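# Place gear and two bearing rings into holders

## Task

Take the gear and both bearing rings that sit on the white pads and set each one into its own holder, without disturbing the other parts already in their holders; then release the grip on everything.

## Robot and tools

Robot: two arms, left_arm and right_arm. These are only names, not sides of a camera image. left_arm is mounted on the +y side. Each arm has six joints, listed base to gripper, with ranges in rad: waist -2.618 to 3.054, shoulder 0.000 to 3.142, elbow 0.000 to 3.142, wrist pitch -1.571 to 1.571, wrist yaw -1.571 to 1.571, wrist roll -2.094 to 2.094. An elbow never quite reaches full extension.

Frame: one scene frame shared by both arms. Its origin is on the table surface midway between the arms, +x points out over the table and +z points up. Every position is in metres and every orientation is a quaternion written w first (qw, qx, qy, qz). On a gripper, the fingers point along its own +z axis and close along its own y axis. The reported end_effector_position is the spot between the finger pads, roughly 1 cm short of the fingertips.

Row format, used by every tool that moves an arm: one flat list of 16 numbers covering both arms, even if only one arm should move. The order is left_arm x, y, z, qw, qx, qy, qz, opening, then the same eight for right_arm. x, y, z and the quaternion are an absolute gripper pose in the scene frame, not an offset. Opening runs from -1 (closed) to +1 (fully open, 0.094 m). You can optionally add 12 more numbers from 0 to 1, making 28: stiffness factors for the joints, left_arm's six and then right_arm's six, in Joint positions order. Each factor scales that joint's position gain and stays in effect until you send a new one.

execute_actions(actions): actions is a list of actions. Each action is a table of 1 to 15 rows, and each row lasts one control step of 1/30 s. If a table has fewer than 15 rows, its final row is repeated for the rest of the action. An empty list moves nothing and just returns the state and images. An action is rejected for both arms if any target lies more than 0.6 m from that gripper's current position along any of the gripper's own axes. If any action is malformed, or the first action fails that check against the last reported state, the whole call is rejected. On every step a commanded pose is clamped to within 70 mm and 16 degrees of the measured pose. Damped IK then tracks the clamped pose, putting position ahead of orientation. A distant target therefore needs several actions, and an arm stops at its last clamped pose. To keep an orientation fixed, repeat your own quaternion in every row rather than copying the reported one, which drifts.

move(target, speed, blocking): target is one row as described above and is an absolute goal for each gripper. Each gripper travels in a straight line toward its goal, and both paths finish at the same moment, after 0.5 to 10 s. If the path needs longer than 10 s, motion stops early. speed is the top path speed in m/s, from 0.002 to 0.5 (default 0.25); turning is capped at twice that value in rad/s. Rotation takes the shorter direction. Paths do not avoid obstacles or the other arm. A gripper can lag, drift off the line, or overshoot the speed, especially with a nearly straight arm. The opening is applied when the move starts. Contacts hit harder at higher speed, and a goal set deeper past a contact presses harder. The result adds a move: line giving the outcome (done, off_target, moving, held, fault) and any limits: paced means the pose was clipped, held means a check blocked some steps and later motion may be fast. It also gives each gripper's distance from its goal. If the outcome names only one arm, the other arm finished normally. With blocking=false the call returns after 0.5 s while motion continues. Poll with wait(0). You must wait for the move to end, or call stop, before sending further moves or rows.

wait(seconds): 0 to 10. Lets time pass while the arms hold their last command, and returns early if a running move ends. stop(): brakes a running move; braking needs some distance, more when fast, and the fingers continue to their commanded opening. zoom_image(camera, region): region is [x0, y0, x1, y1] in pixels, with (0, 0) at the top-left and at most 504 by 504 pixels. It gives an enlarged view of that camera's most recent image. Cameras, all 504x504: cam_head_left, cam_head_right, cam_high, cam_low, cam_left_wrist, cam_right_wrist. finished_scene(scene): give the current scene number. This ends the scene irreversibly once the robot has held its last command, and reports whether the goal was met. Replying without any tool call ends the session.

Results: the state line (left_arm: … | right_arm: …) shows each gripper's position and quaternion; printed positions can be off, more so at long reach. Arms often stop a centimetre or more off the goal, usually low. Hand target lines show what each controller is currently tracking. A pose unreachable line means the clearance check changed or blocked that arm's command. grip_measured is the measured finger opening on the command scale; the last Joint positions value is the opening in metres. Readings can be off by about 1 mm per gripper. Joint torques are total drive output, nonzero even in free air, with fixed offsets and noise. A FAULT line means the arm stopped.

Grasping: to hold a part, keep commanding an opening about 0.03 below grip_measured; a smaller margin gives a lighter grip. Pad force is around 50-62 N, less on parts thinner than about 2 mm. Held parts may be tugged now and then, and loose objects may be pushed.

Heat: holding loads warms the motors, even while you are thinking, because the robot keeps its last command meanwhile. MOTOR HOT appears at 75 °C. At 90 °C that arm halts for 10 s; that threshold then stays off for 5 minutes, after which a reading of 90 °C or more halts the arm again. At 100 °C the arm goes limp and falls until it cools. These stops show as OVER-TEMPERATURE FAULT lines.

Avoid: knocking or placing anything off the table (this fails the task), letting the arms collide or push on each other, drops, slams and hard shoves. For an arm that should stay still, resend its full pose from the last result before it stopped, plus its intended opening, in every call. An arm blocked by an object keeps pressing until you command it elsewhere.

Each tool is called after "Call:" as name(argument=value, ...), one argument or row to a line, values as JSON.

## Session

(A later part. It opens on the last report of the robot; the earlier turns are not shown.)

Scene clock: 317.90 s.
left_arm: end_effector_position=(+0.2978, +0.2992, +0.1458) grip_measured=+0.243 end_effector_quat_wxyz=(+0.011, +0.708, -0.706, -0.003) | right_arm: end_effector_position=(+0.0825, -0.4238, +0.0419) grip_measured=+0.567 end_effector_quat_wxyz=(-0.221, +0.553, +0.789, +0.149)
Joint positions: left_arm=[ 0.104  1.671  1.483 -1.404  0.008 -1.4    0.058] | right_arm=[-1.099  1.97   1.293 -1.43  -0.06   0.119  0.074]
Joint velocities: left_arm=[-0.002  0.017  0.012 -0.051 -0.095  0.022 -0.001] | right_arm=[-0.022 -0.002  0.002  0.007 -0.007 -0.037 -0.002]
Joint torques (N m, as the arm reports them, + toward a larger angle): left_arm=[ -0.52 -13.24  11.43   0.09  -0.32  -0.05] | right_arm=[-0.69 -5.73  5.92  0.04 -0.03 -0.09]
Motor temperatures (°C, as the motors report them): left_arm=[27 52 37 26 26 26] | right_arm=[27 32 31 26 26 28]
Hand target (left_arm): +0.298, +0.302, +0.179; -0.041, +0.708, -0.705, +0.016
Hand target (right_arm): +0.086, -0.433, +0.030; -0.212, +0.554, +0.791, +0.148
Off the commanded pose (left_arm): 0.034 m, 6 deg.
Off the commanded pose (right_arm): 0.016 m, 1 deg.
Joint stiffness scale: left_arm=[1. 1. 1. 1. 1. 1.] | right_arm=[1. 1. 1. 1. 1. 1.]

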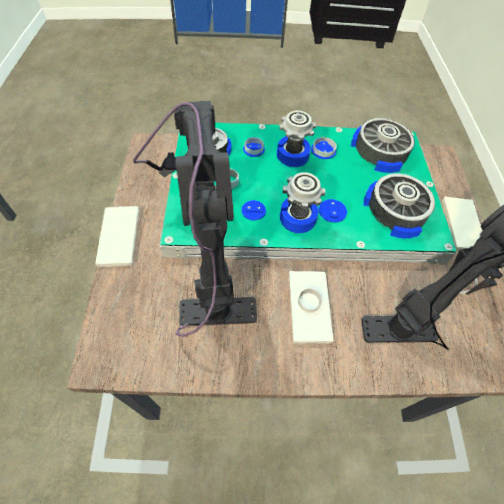

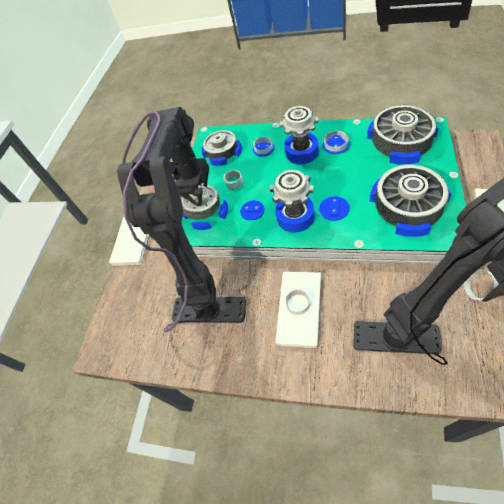

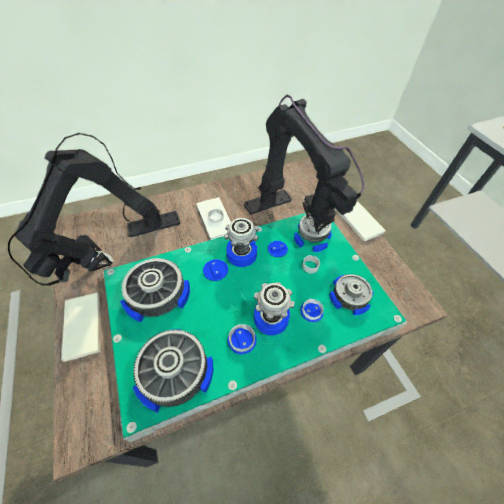

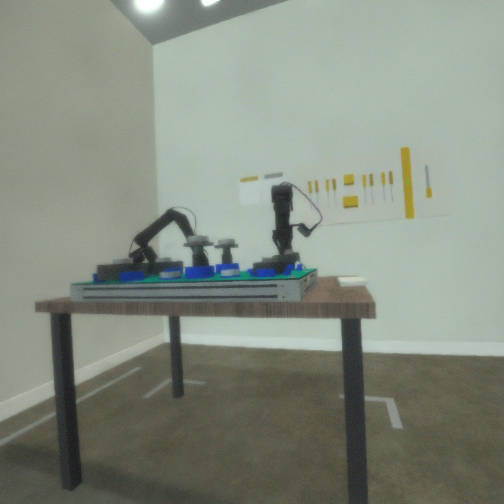

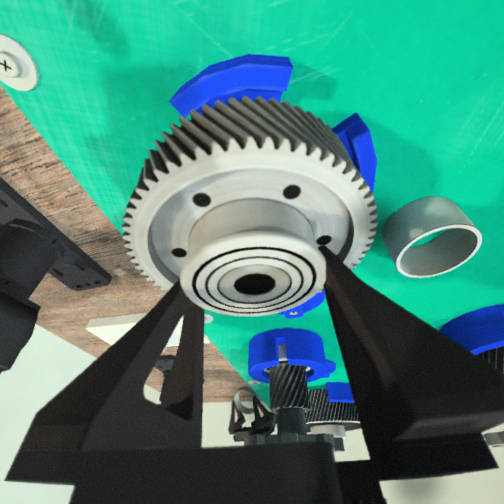

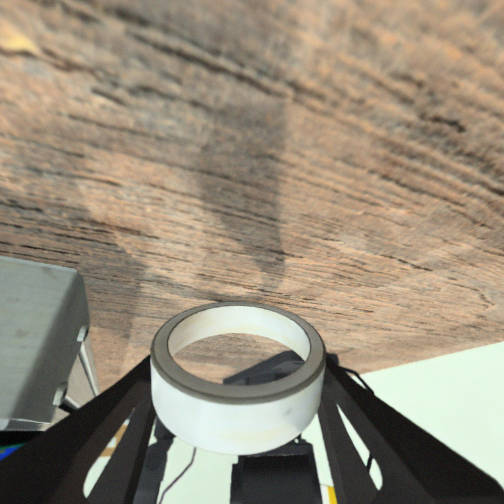

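Call:
execute_actions(
  actions=[
    [[0.301,0.301,0.179,-0.041,0.707,-0.707,0.016,0.12,0.0835,-0.4270,0.036,-0.2120,0.5544,0.7911,0.1486,0.555],
[0.301,0.301,0.179,-0.041,0.707,-0.707,0.016,0.12,0.0835,-0.4270,0.036,-0.2120,0.5544,0.7911,0.1486,0.555],
[0.301,0.301,0.179,-0.041,0.707,-0.707,0.016,0.12,0.0835,-0.4270,0.036,-0.2120,0.5544,0.7911,0.1486,0.555],
[0.303,0.301,0.178,-0.041,0.707,-0.707,0.016,0.12,0.0830,-0.4250,0.040,-0.2120,0.5544,0.7911,0.1486,0.56],
[0.303,0.301,0.178,-0.041,0.707,-0.707,0.016,0.12,0.0830,-0.4250,0.040,-0.2120,0.5544,0.7911,0.1486,0.56],
[0.303,0.301,0.178,-0.041,0.707,-0.707,0.016,0.12,0.0830,-0.4250,0.040,-0.2120,0.5544,0.7911,0.1486,0.56],
[0.305,0.300,0.177,-0.041,0.707,-0.707,0.016,0.12,0.0830,-0.4250,0.040,-0.2120,0.5544,0.7911,0.1486,0.565],
[0.305,0.300,0.177,-0.041,0.707,-0.707,0.016,0.12,0.0830,-0.4250,0.040,-0.2120,0.5544,0.7911,0.1486,0.565],
[0.305,0.300,0.177,-0.041,0.707,-0.707,0.016,0.12,0.0830,-0.4250,0.040,-0.2120,0.5544,0.7911,0.1486,0.57],
[0.307,0.300,0.176,-0.041,0.707,-0.707,0.016,0.12,0.0830,-0.4250,0.040,-0.2120,0.5544,0.7911,0.1486,0.57],
[0.307,0.300,0.176,-0.041,0.707,-0.707,0.016,0.12,0.0830,-0.4250,0.040,-0.2120,0.5544,0.7911,0.1486,0.575],
[0.307,0.300,0.176,-0.041,0.707,-0.707,0.016,0.12,0.0830,-0.4250,0.040,-0.2120,0.5544,0.7911,0.1486,0.58],
[0.309,0.300,0.175,-0.041,0.707,-0.707,0.016,0.12,0.0830,-0.4250,0.040,-0.2120,0.5544,0.7911,0.1486,0.59]],
    [[0.309,0.300,0.175,-0.041,0.707,-0.707,0.016,0.12,0.0830,-0.4250,0.040,-0.2120,0.5544,0.7911,0.1486,0.61]],
  ],
)

Scene clock: 331.73 s.
left_arm: end_effector_position=(+0.3005, +0.2970, +0.1458) grip_measured=+0.243 end_effector_quat_wxyz=(+0.007, +0.709, -0.706, -0.001) | right_arm: end_effector_position=(+0.0830, -0.4245, +0.0418) grip_measured=+0.608 end_effector_quat_wxyz=(-0.219, +0.554, +0.790, +0.148)
Joint positions: left_arm=[ 0.094  1.671  1.483 -1.394  0.005 -1.411  0.058] | right_arm=[-1.099  1.969  1.293 -1.426 -0.061  0.119  0.076]
Joint velocities: left_arm=[ 0.002  0.017 -0.002 -0.022  0.007  0.022 -0.   ] | right_arm=[-0.002 -0.017 -0.012 -0.081 -0.007 -0.051  0.001]
Joint torques (N m, as the arm reports them, + toward a larger angle): left_arm=[ -0.55 -10.61  12.98   0.15  -0.31  -0.05] | right_arm=[-0.37 -8.48  4.44 -0.19 -0.04 -0.06]
Motor temperatures (°C, as the motors report them): left_arm=[27 49 37 26 26 26] | right_arm=[27 32 30 26 26 28]
Hand target (left_arm): +0.308, +0.300, +0.175; -0.041, +0.707, -0.705, +0.017
Hand target (right_arm): +0.083, -0.425, +0.040; -0.212, +0.554, +0.791, +0.149
Off the commanded pose (left_arm): 0.031 m, 6 deg.
Off the commanded pose (right_arm): 0.002 m, 1 deg.
Joint stiffness scale: left_arm=[1. 1. 1. 1. 1. 1.] | right_arm=[1. 1. 1. 1. 1. 1.]

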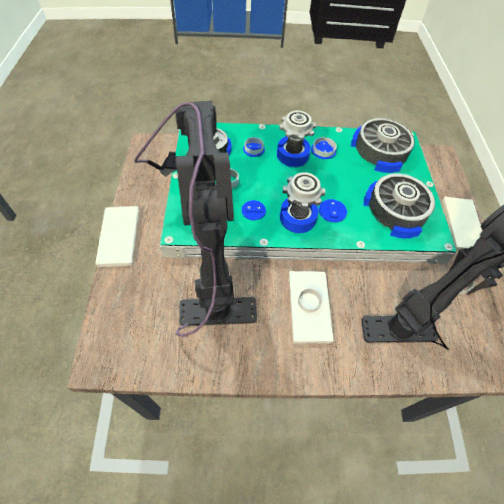

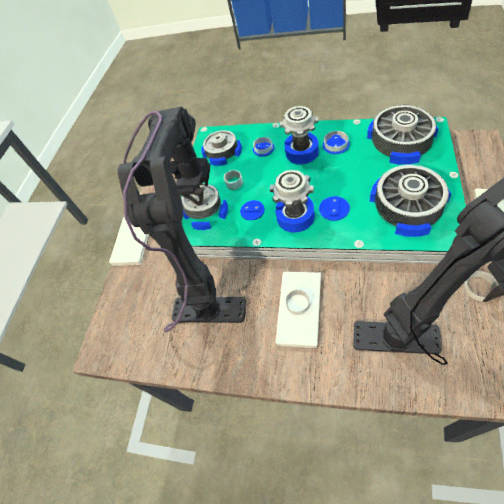

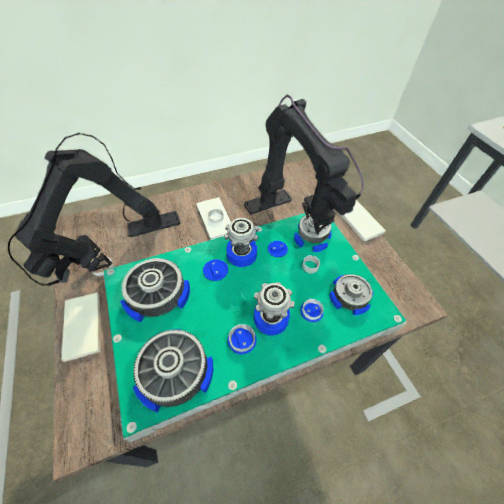

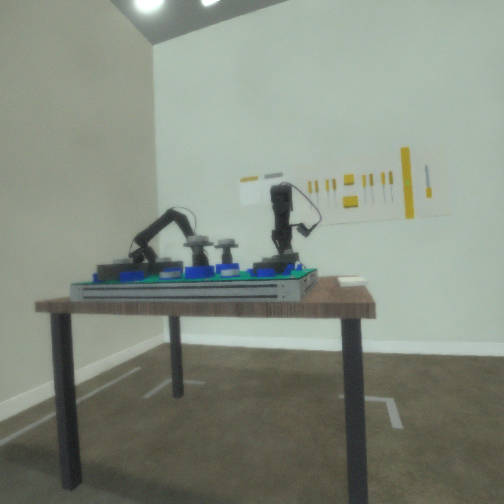

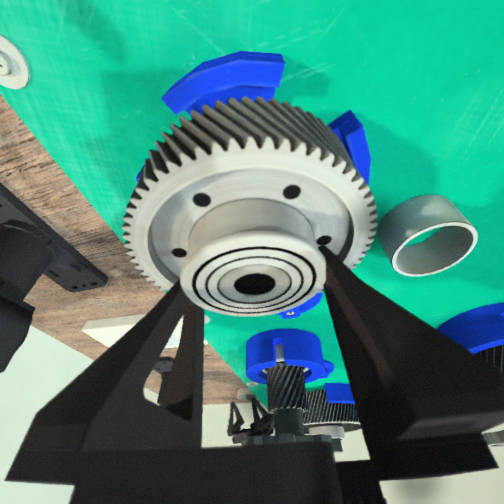

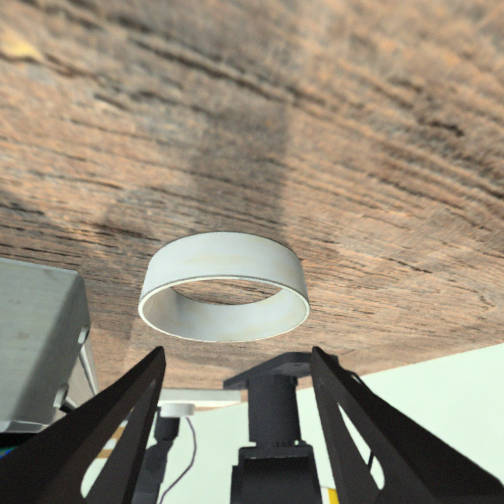

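Call:
execute_actions(
  actions=[
    [[0.310,0.300,0.173,-0.041,0.707,-0.707,0.016,0.12,0.0830,-0.4250,0.044,-0.2120,0.5544,0.7911,0.1486,0.8],
[0.310,0.300,0.173,-0.041,0.707,-0.707,0.016,0.12,0.0830,-0.4250,0.044,-0.2120,0.5544,0.7911,0.1486,0.8],
[0.310,0.300,0.171,-0.041,0.707,-0.707,0.016,0.12,0.0830,-0.4260,0.048,-0.19,0.557,0.795,0.133,0.9],
[0.310,0.300,0.171,-0.041,0.707,-0.707,0.016,0.12,0.0830,-0.4260,0.048,-0.19,0.557,0.795,0.133,0.9],
[0.310,0.300,0.169,-0.041,0.707,-0.707,0.016,0.12,0.0835,-0.4270,0.052,-0.16,0.563,0.803,0.112,1],
[0.310,0.300,0.169,-0.041,0.707,-0.707,0.016,0.12,0.0835,-0.4270,0.052,-0.16,0.563,0.803,0.112,1],
[0.310,0.300,0.167,-0.041,0.707,-0.707,0.016,0.12,0.0840,-0.4280,0.056,-0.13,0.567,0.808,0.091,1],
[0.310,0.300,0.167,-0.041,0.707,-0.707,0.016,0.12,0.0840,-0.4280,0.056,-0.13,0.567,0.808,0.091,1],
[0.310,0.300,0.165,-0.041,0.707,-0.707,0.016,0.12,0.0845,-0.4290,0.058,-0.10,0.5697,0.813,0.07,1],
[0.310,0.300,0.165,-0.041,0.707,-0.707,0.016,0.12,0.0845,-0.4290,0.058,-0.10,0.5697,0.813,0.07,1],
[0.310,0.300,0.163,-0.041,0.707,-0.707,0.016,0.12,0.0850,-0.4300,0.060,-0.07,0.572,0.816,0.049,1],
[0.310,0.300,0.163,-0.041,0.707,-0.707,0.016,0.12,0.0850,-0.4300,0.060,-0.07,0.572,0.816,0.049,1],
[0.310,0.300,0.163,-0.041,0.707,-0.707,0.016,0.12,0.0850,-0.4310,0.060,-0.04,0.5733,0.818,0.028,1],
[0.310,0.300,0.163,-0.041,0.707,-0.707,0.016,0.12,0.0850,-0.4310,0.060,-0.04,0.5733,0.818,0.028,1],
[0.310,0.300,0.163,-0.041,0.707,-0.707,0.016,0.12,0.0850,-0.4320,0.060,-0.02,0.574,0.819,0.014,1]],
    [[0.310,0.300,0.163,-0.041,0.707,-0.707,0.016,0.12,0.0850,-0.4320,0.060,0,0.574,0.819,0,1]],
  ],
)

Scene clock: 343.27 s.
left_arm: end_effector_position=(+0.3026, +0.2973, +0.1366) grip_measured=+0.243 end_effector_quat_wxyz=(+0.004, +0.709, -0.705, +0.001) | right_arm: end_effector_position=(+0.0839, -0.4306, +0.0604) grip_measured=+1.000 end_effector_quat_wxyz=(-0.009, +0.573, +0.820, +0.009)
Joint positions: left_arm=[ 0.094  1.671  1.446 -1.351  0.005 -1.411  0.058] | right_arm=[-1.068  1.477  0.945 -1.061 -0.009  0.164  0.094]
Joint velocities: left_arm=[ 0.007 -0.002  0.012  0.007 -0.037  0.022 -0.   ] | right_arm=[-0.017 -0.007  0.002  0.081  0.066  0.007  0.   ]
Joint torques (N m, as the arm reports them, + toward a larger angle): left_arm=[ -0.77 -10.75  11.8    0.19  -0.3   -0.07] | right_arm=[ 0.77 -5.88  5.2   0.66  0.13  0.08]
Motor temperatures (°C, as the motors report them): left_arm=[27 46 38 26 26 26] | right_arm=[27 33 30 26 26 28]
Hand target (left_arm): +0.309, +0.300, +0.163; -0.041, +0.707, -0.706, +0.017
Hand target (right_arm): +0.085, -0.432, +0.059; -0.001, +0.573, +0.819, -0.001
Off the commanded pose (left_arm): 0.027 m, 5 deg.
Off the commanded pose (right_arm): 0.002 m, 1 deg.
Joint stiffness scale: left_arm=[1. 1. 1. 1. 1. 1.] | right_arm=[1. 1. 1. 1. 1. 1.]

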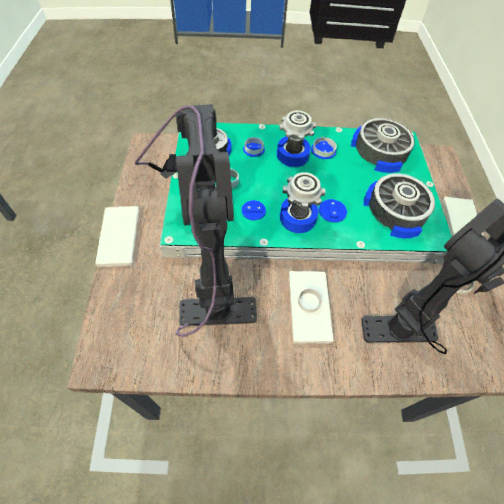

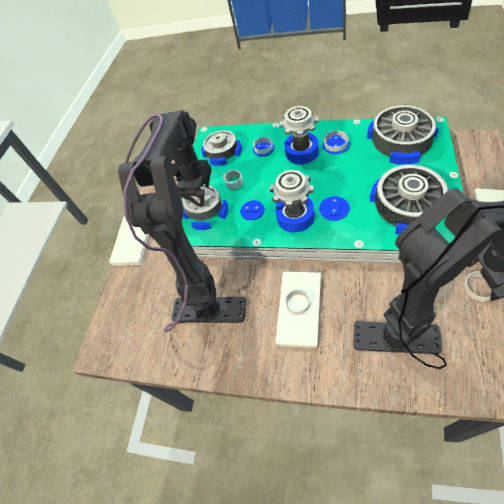

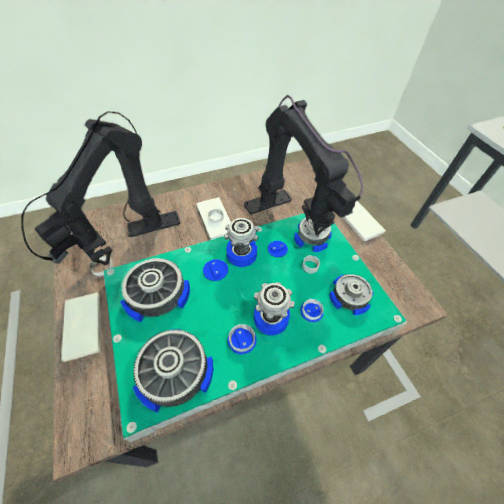

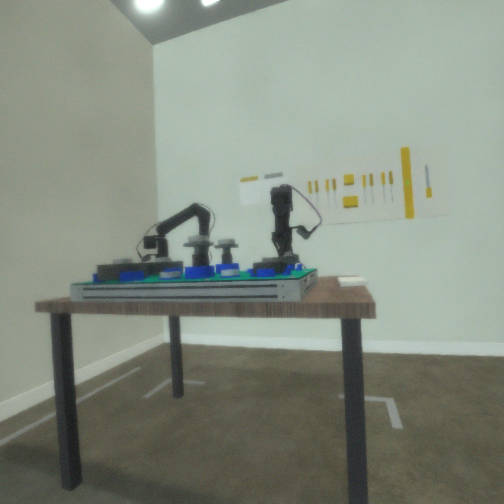

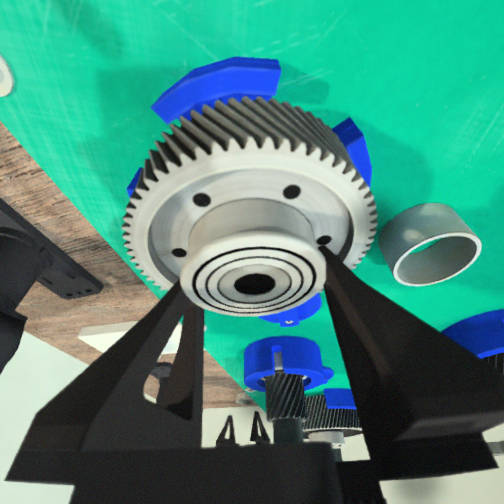

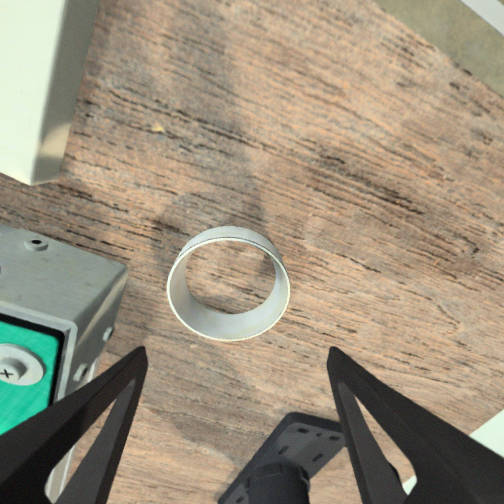

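Call:
execute_actions(
  actions=[],
)

Scene clock: 354.70 s.
left_arm: end_effector_position=(+0.3026, +0.2973, +0.1366) grip_measured=+0.243 end_effector_quat_wxyz=(+0.004, +0.709, -0.705, +0.001) | right_arm: end_effector_position=(+0.0847, -0.4326, +0.0603) grip_measured=+1.000 end_effector_quat_wxyz=(-0.005, +0.573, +0.819, +0.006)
Joint positions: left_arm=[ 0.094  1.671  1.446 -1.351  0.005 -1.411  0.058] | right_arm=[-1.068  1.477  0.944 -1.052 -0.007  0.165  0.094]
Joint velocities: left_arm=[ 0.007 -0.007  0.017 -0.022 -0.007 -0.037  0.001] | right_arm=[-0.012  0.007  0.002  0.051 -0.066  0.007  0.   ]
Joint torques (N m, as the arm reports them, + toward a larger angle): left_arm=[ -0.71 -10.85  11.8    0.2   -0.33  -0.03] | right_arm=[ 0.77 -5.9   5.19  0.68  0.12  0.09]
Motor temperatures (°C, as the motors report them): left_arm=[27 46 38 26 26 26] | right_arm=[27 33 30 26 26 28]
Hand target (left_arm): +0.309, +0.300, +0.163; -0.041, +0.707, -0.706, +0.017
Hand target (right_arm): +0.085, -0.432, +0.059; -0.001, +0.573, +0.819, -0.001
Off the commanded pose (left_arm): 0.027 m, 5 deg.
Off the commanded pose (right_arm): 0.001 m, 1 deg.
Joint stiffness scale: left_arm=[1. 1. 1. 1. 1. 1.] | right_arm=[1. 1. 1. 1. 1. 1.]

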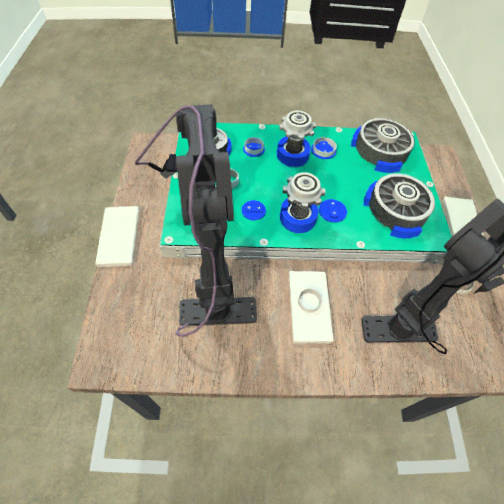

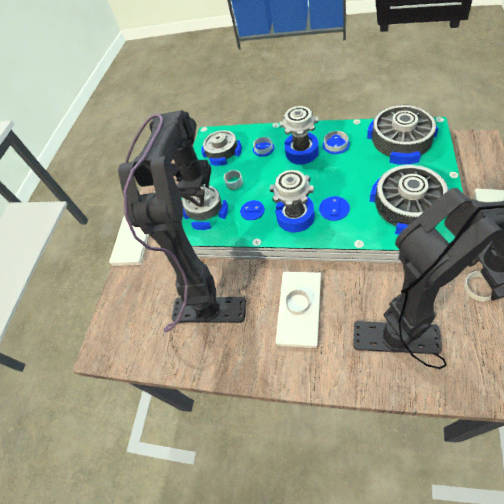

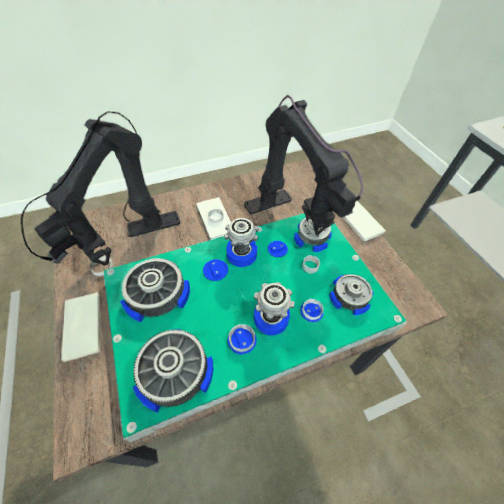

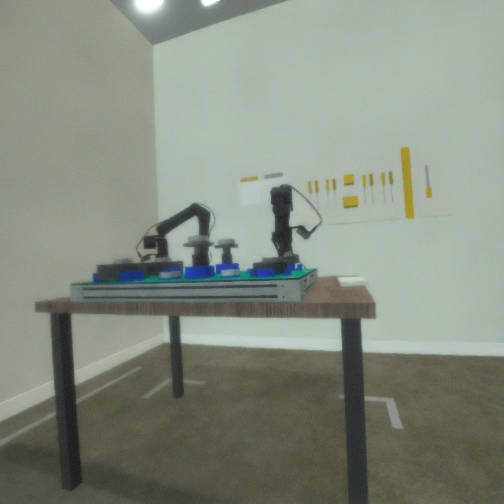

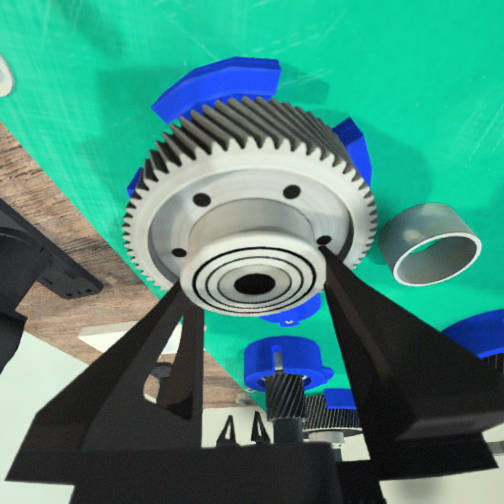

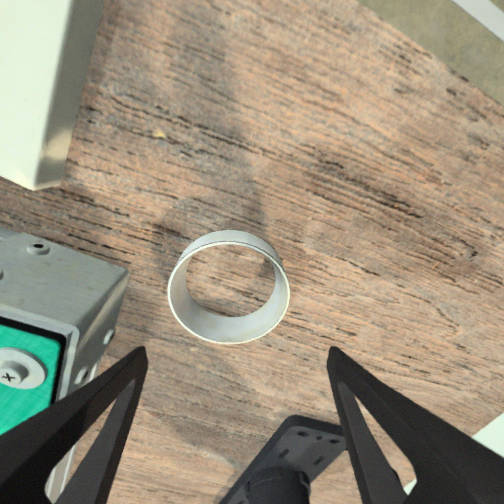

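Call:
execute_actions(
  actions=[
    [[0.312,0.300,0.157,-0.041,0.707,-0.707,0.016,0.12, 0.094,-0.443,0.058,0,0.574,0.819,0,1.0]],
    [[0.312,0.300,0.153,-0.041,0.707,-0.707,0.016,0.12, 0.094,-0.443,0.058,0,0.574,0.819,0,1.0]],
  ],
)

Scene clock: 358.80 s.
left_arm: end_effector_position=(+0.3028, +0.2967, +0.1338) grip_measured=+0.243 end_effector_quat_wxyz=(+0.003, +0.708, -0.706, +0.000) | right_arm: end_effector_position=(+0.0871, -0.4332, +0.0546) grip_measured=+1.000 end_effector_quat_wxyz=(-0.013, +0.574, +0.819, +0.010)
Joint positions: left_arm=[ 0.09   1.671  1.435 -1.339  0.004 -1.413  0.058] | right_arm=[-1.06   1.508  0.949 -1.043 -0.007  0.174  0.094]
Joint velocities: left_arm=[-0.002 -0.002 -0.002 -0.007  0.022 -0.081  0.   ] | right_arm=[ 0.007 -0.007  0.002 -0.066 -0.081 -0.007  0.   ]
Joint torques (N m, as the arm reports them, + toward a larger angle): left_arm=[ -0.6  -10.32   9.85   0.46  -0.32  -0.06] | right_arm=[ 0.78 -4.63  8.25  0.64  0.09  0.09]
Motor temperatures (°C, as the motors report them): left_arm=[27 45 37 26 26 26] | right_arm=[27 33 30 26 26 28]
Hand target (left_arm): +0.311, +0.300, +0.154; -0.041, +0.707, -0.706, +0.016
Hand target (right_arm): +0.094, -0.443, +0.058; -0.000, +0.574, +0.819, -0.000
Off the commanded pose (left_arm): 0.022 m, 5 deg.
Off the commanded pose (right_arm): 0.012 m, 2 deg.
Joint stiffness scale: left_arm=[1. 1. 1. 1. 1. 1.] | right_arm=[1. 1. 1. 1. 1. 1.]

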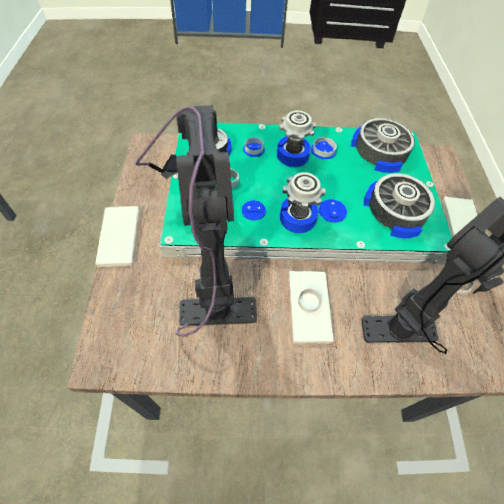

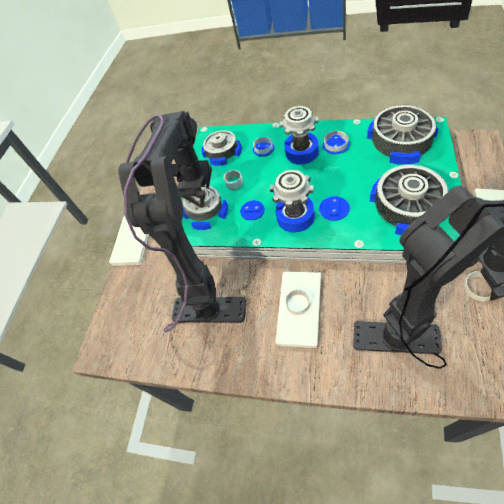

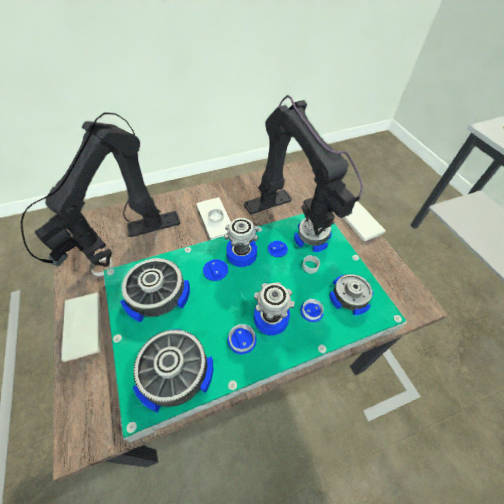

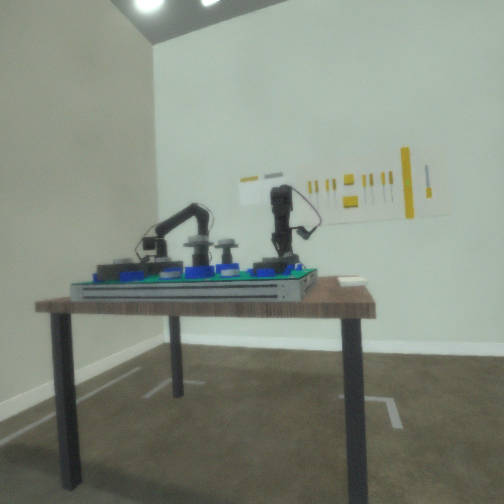

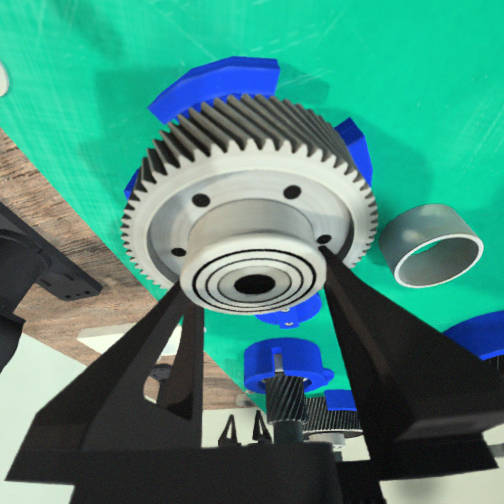

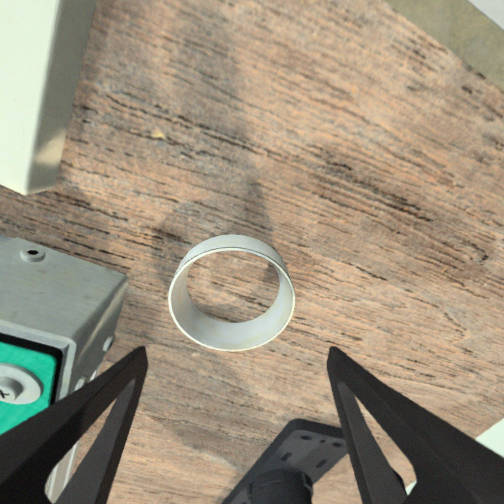

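Call:
zoom_image(
  camera="cam_left_wrist",
  region=[100, 40, 400, 340],
)

Call:
zoom_image(
  camera="cam_high",
  region=[270, 190, 390, 310],
)

Call:
zoom_image(
  camera="cam_head_right",
  region=[160, 120, 280, 240],
)

Region (100, 40, 400, 340) of cam_left_wrist's 504x504 image, scaled by 1.680, with more detail than that image has.

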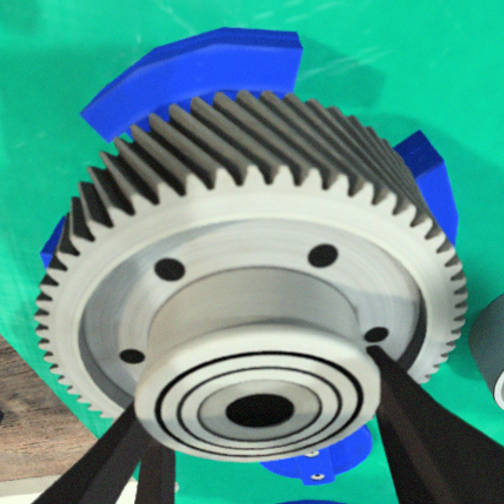

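Region (270, 190, 390, 310) of cam_high's 504x504 image, scaled by 4.200, with more detail than that image has.

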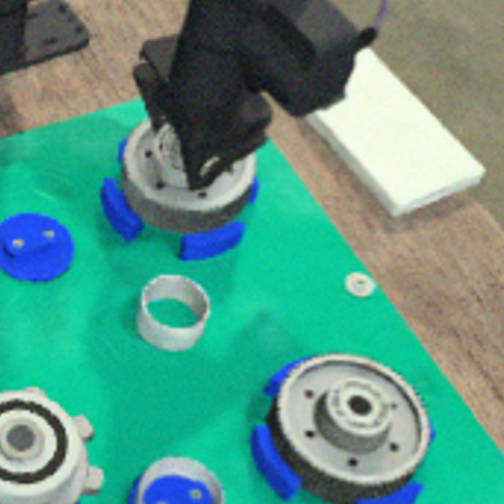

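Region (160, 120, 280, 240) of cam_head_right's 504x504 image, scaled by 4.200, with more detail than that image has.

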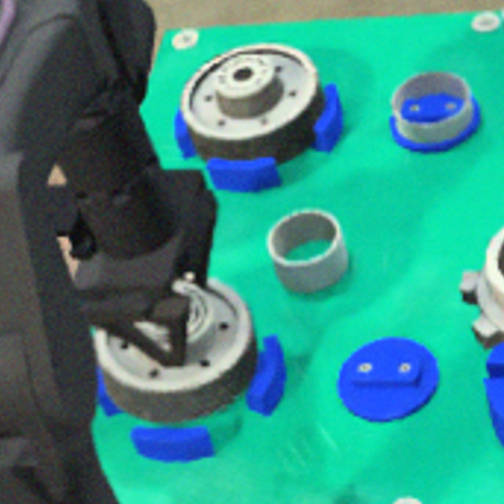

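Call:
execute_actions(
  actions=[
    [[0.313,0.300,0.148,-0.041,0.707,-0.707,0.016,0.12, 0.098,-0.452,0.060,0,0.574,0.819,0,1.0]],
    [[0.313,0.300,0.144,-0.041,0.707,-0.707,0.016,0.12, 0.098,-0.452,0.060,0,0.574,0.819,0,1.0]],
  ],
)

Scene clock: 366.83 s.
left_arm: end_effector_position=(+0.3023, +0.2951, +0.1318) grip_measured=+0.243 end_effector_quat_wxyz=(+0.002, +0.707, -0.707, +0.002) | right_arm: end_effector_position=(+0.0936, -0.4445, +0.0577) grip_measured=+1.000 end_effector_quat_wxyz=(-0.007, +0.574, +0.819, +0.007)
Joint positions: left_arm=[ 0.087  1.665  1.42  -1.327  0.006 -1.413  0.058] | right_arm=[-1.06   1.541  0.993 -1.041 -0.007  0.174  0.094]
Joint velocities: left_arm=[-0.007  0.007 -0.022  0.022 -0.022 -0.081 -0.   ] | right_arm=[-0.002  0.007 -0.012  0.037  0.022 -0.007  0.   ]
Joint torques (N m, as the arm reports them, + toward a larger angle): left_arm=[-0.32 -9.58  8.33  0.66 -0.3  -0.03] | right_arm=[ 0.4  -4.74  8.15  0.6   0.09  0.05]
Motor temperatures (°C, as the motors report them): left_arm=[27 45 37 26 26 26] | right_arm=[27 32 30 26 26 28]
Hand target (left_arm): +0.313, +0.300, +0.145; -0.040, +0.707, -0.706, +0.016
Hand target (right_arm): +0.098, -0.452, +0.060; -0.000, +0.574, +0.819, -0.000
Off the commanded pose (left_arm): 0.017 m, 5 deg.
Off the commanded pose (right_arm): 0.009 m, 1 deg.
Joint stiffness scale: left_arm=[1. 1. 1. 1. 1. 1.] | right_arm=[1. 1. 1. 1. 1. 1.]

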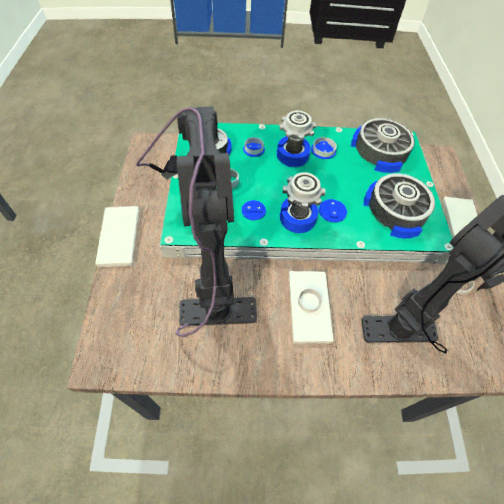

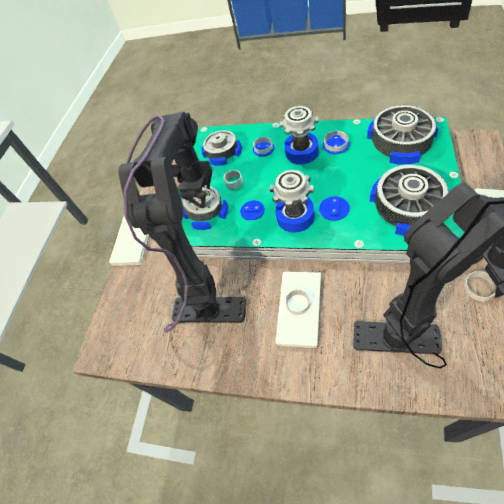

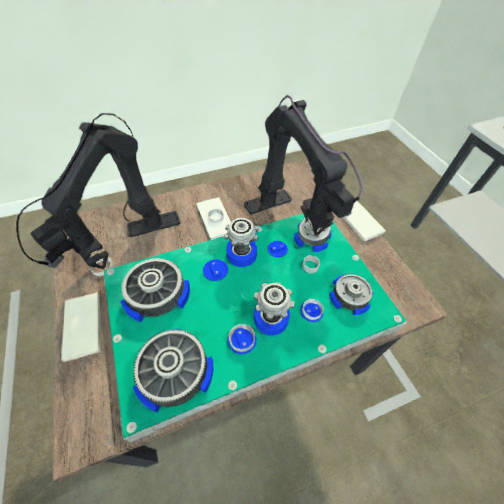

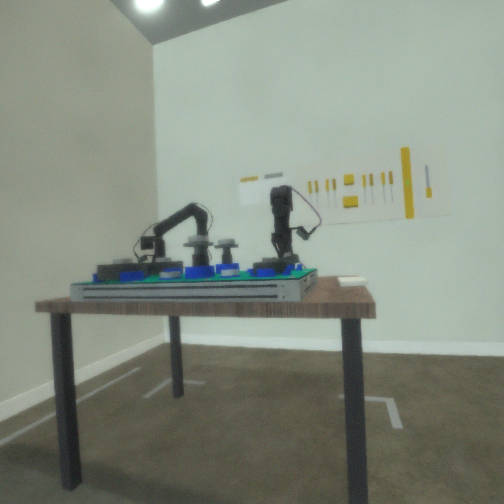

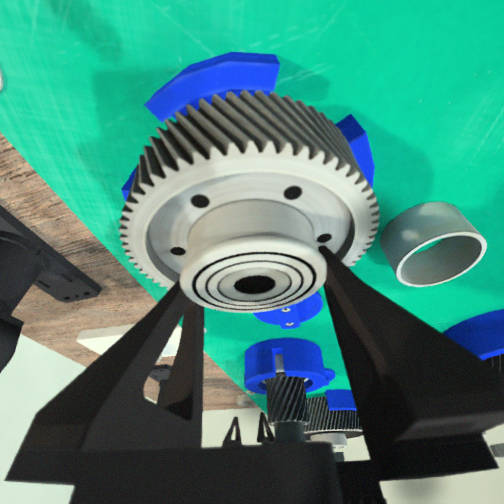

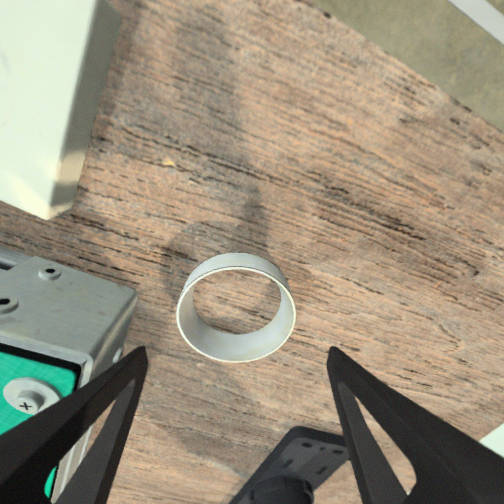

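Call:
zoom_image(
  camera="cam_left_wrist",
  region=[100, 40, 400, 340],
)

Call:
zoom_image(
  camera="cam_low",
  region=[230, 230, 330, 300],
)

Call:
zoom_image(
  camera="cam_head_right",
  region=[170, 170, 250, 250],
)

Region (100, 40, 400, 340) of cam_left_wrist's 504x504 image, scaled by 1.680, with more detail than that image has.

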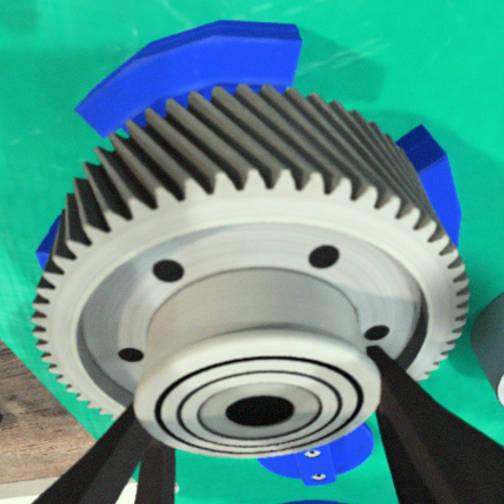

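Region (230, 230, 330, 300) of cam_low's 504x504 image, scaled by 5.040, with more detail than that image has; it fills the top 353 rows of this view, and the rest is white.

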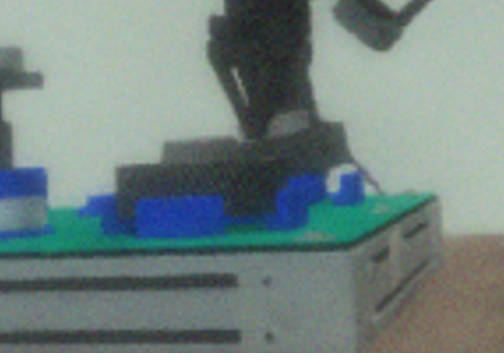

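Region (170, 170, 250, 250) of cam_head_right's 504x504 image, scaled by 6.300, with more detail than that image has.

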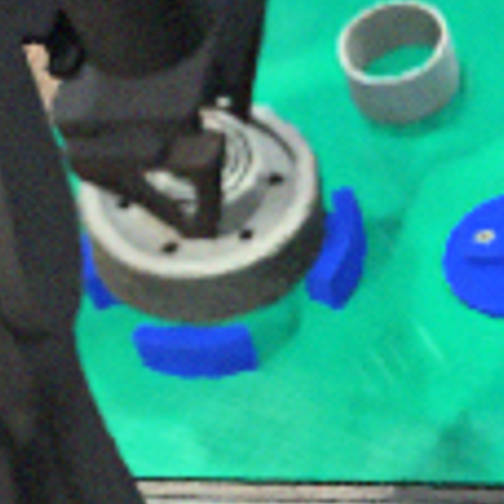

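Call:
execute_actions(
  actions=[
    [[0.313,0.294,0.148,-0.041,0.707,-0.707,0.016,0.12, 0.098,-0.452,0.060,0,0.574,0.819,0,1.0]],
    [[0.313,0.290,0.148,-0.041,0.707,-0.707,0.016,0.12, 0.098,-0.452,0.060,0,0.574,0.819,0,1.0]],
  ],
)

Scene clock: 386.60 s.
left_arm: end_effector_position=(+0.3029, +0.2909, +0.1310) grip_measured=+0.243 end_effector_quat_wxyz=(-0.003, +0.711, -0.703, -0.005) | right_arm: end_effector_position=(+0.0936, -0.4445, +0.0577) grip_measured=+1.000 end_effector_quat_wxyz=(-0.007, +0.574, +0.819, +0.007)
Joint positions: left_arm=[ 0.061  1.665  1.417 -1.324 -0.012 -1.45   0.058] | right_arm=[-1.06   1.541  0.993 -1.041 -0.007  0.174  0.094]
Joint velocities: left_arm=[ 0.002  0.002 -0.007  0.022 -0.022 -0.022 -0.001] | right_arm=[ 0.012 -0.012  0.002 -0.022 -0.007  0.051  0.   ]
Joint torques (N m, as the arm reports them, + toward a larger angle): left_arm=[-0.97 -9.92  9.58  0.47 -0.15  0.01] | right_arm=[ 0.4  -4.73  8.16  0.6   0.09  0.05]
Motor temperatures (°C, as the motors report them): left_arm=[27 44 36 26 26 26] | right_arm=[27 32 31 25 26 28]
Hand target (left_arm): +0.313, +0.290, +0.149; -0.041, +0.707, -0.706, +0.016
Hand target (right_arm): +0.098, -0.452, +0.060; -0.000, +0.574, +0.819, -0.000
Off the commanded pose (left_arm): 0.020 m, 5 deg.
Off the commanded pose (right_arm): 0.009 m, 1 deg.
Joint stiffness scale: left_arm=[1. 1. 1. 1. 1. 1.] | right_arm=[1. 1. 1. 1. 1. 1.]

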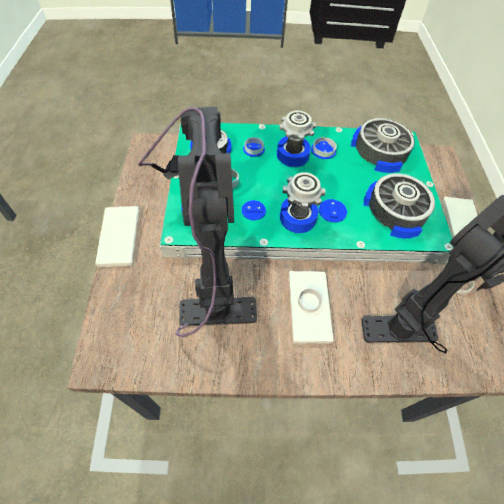

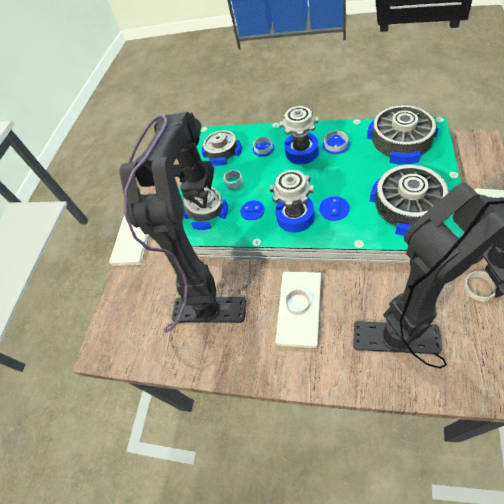

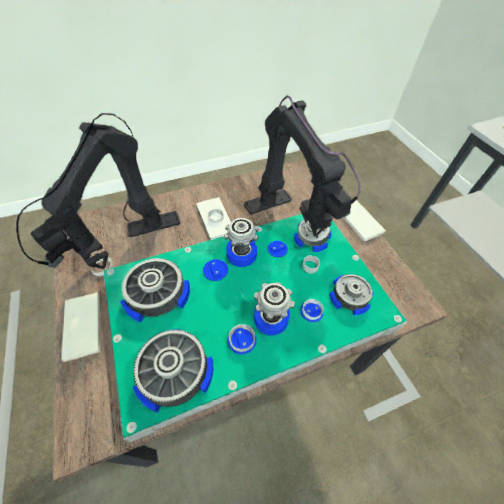

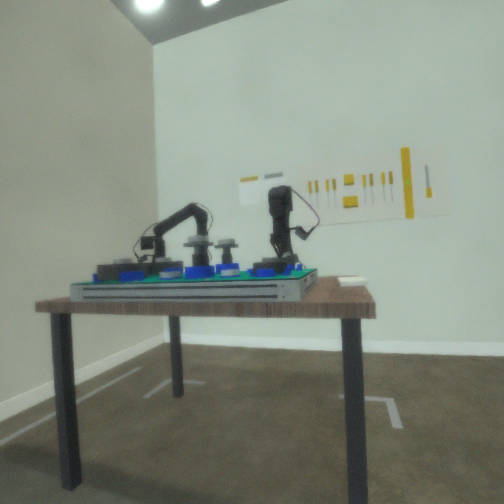

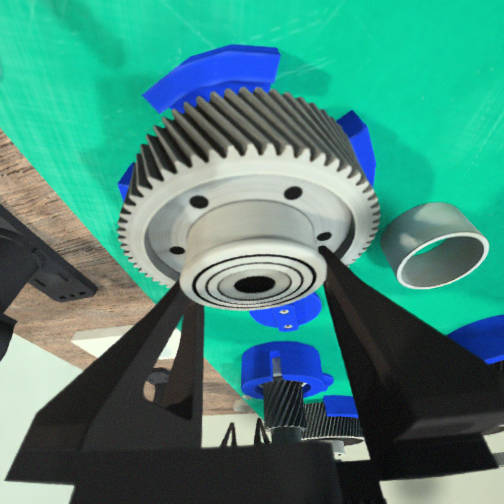

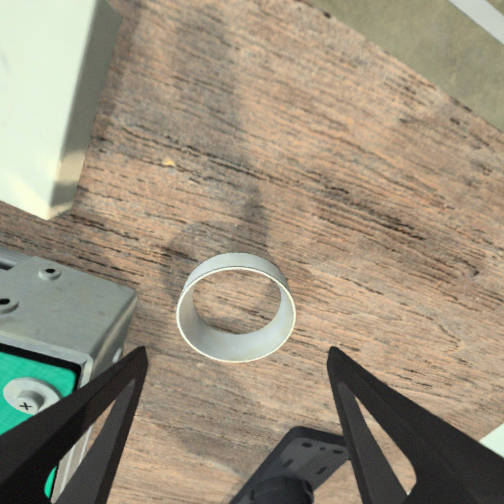

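Call:
zoom_image(
  camera="cam_left_wrist",
  region=[100, 40, 400, 340],
)

Call:
zoom_image(
  camera="cam_head_right",
  region=[170, 170, 250, 250],
)

Call:
zoom_image(
  camera="cam_high",
  region=[285, 205, 345, 265],
)

Region (100, 40, 400, 340) of cam_left_wrist's 504x504 image, scaled by 1.680, with more detail than that image has.

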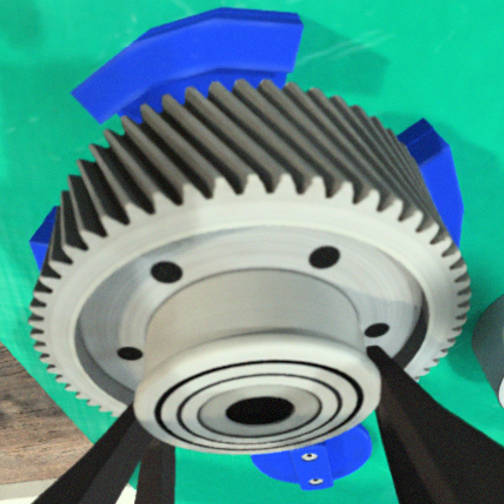

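Region (170, 170, 250, 250) of cam_head_right's 504x504 image, scaled by 6.300, with more detail than that image has.

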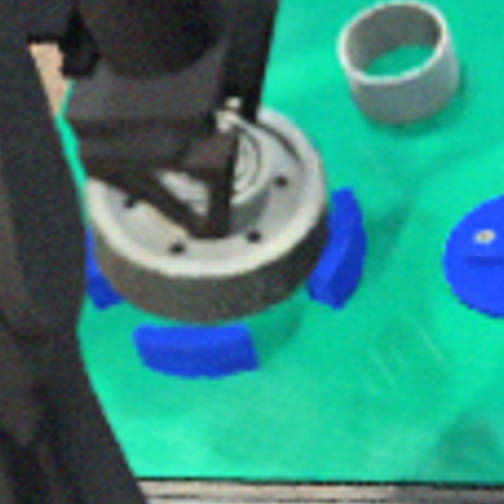

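Region (285, 205, 345, 265) of cam_high's 504x504 image, scaled by 8.400, with more detail than that image has.

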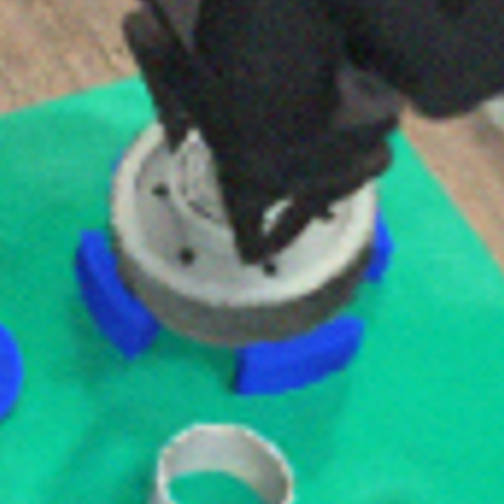

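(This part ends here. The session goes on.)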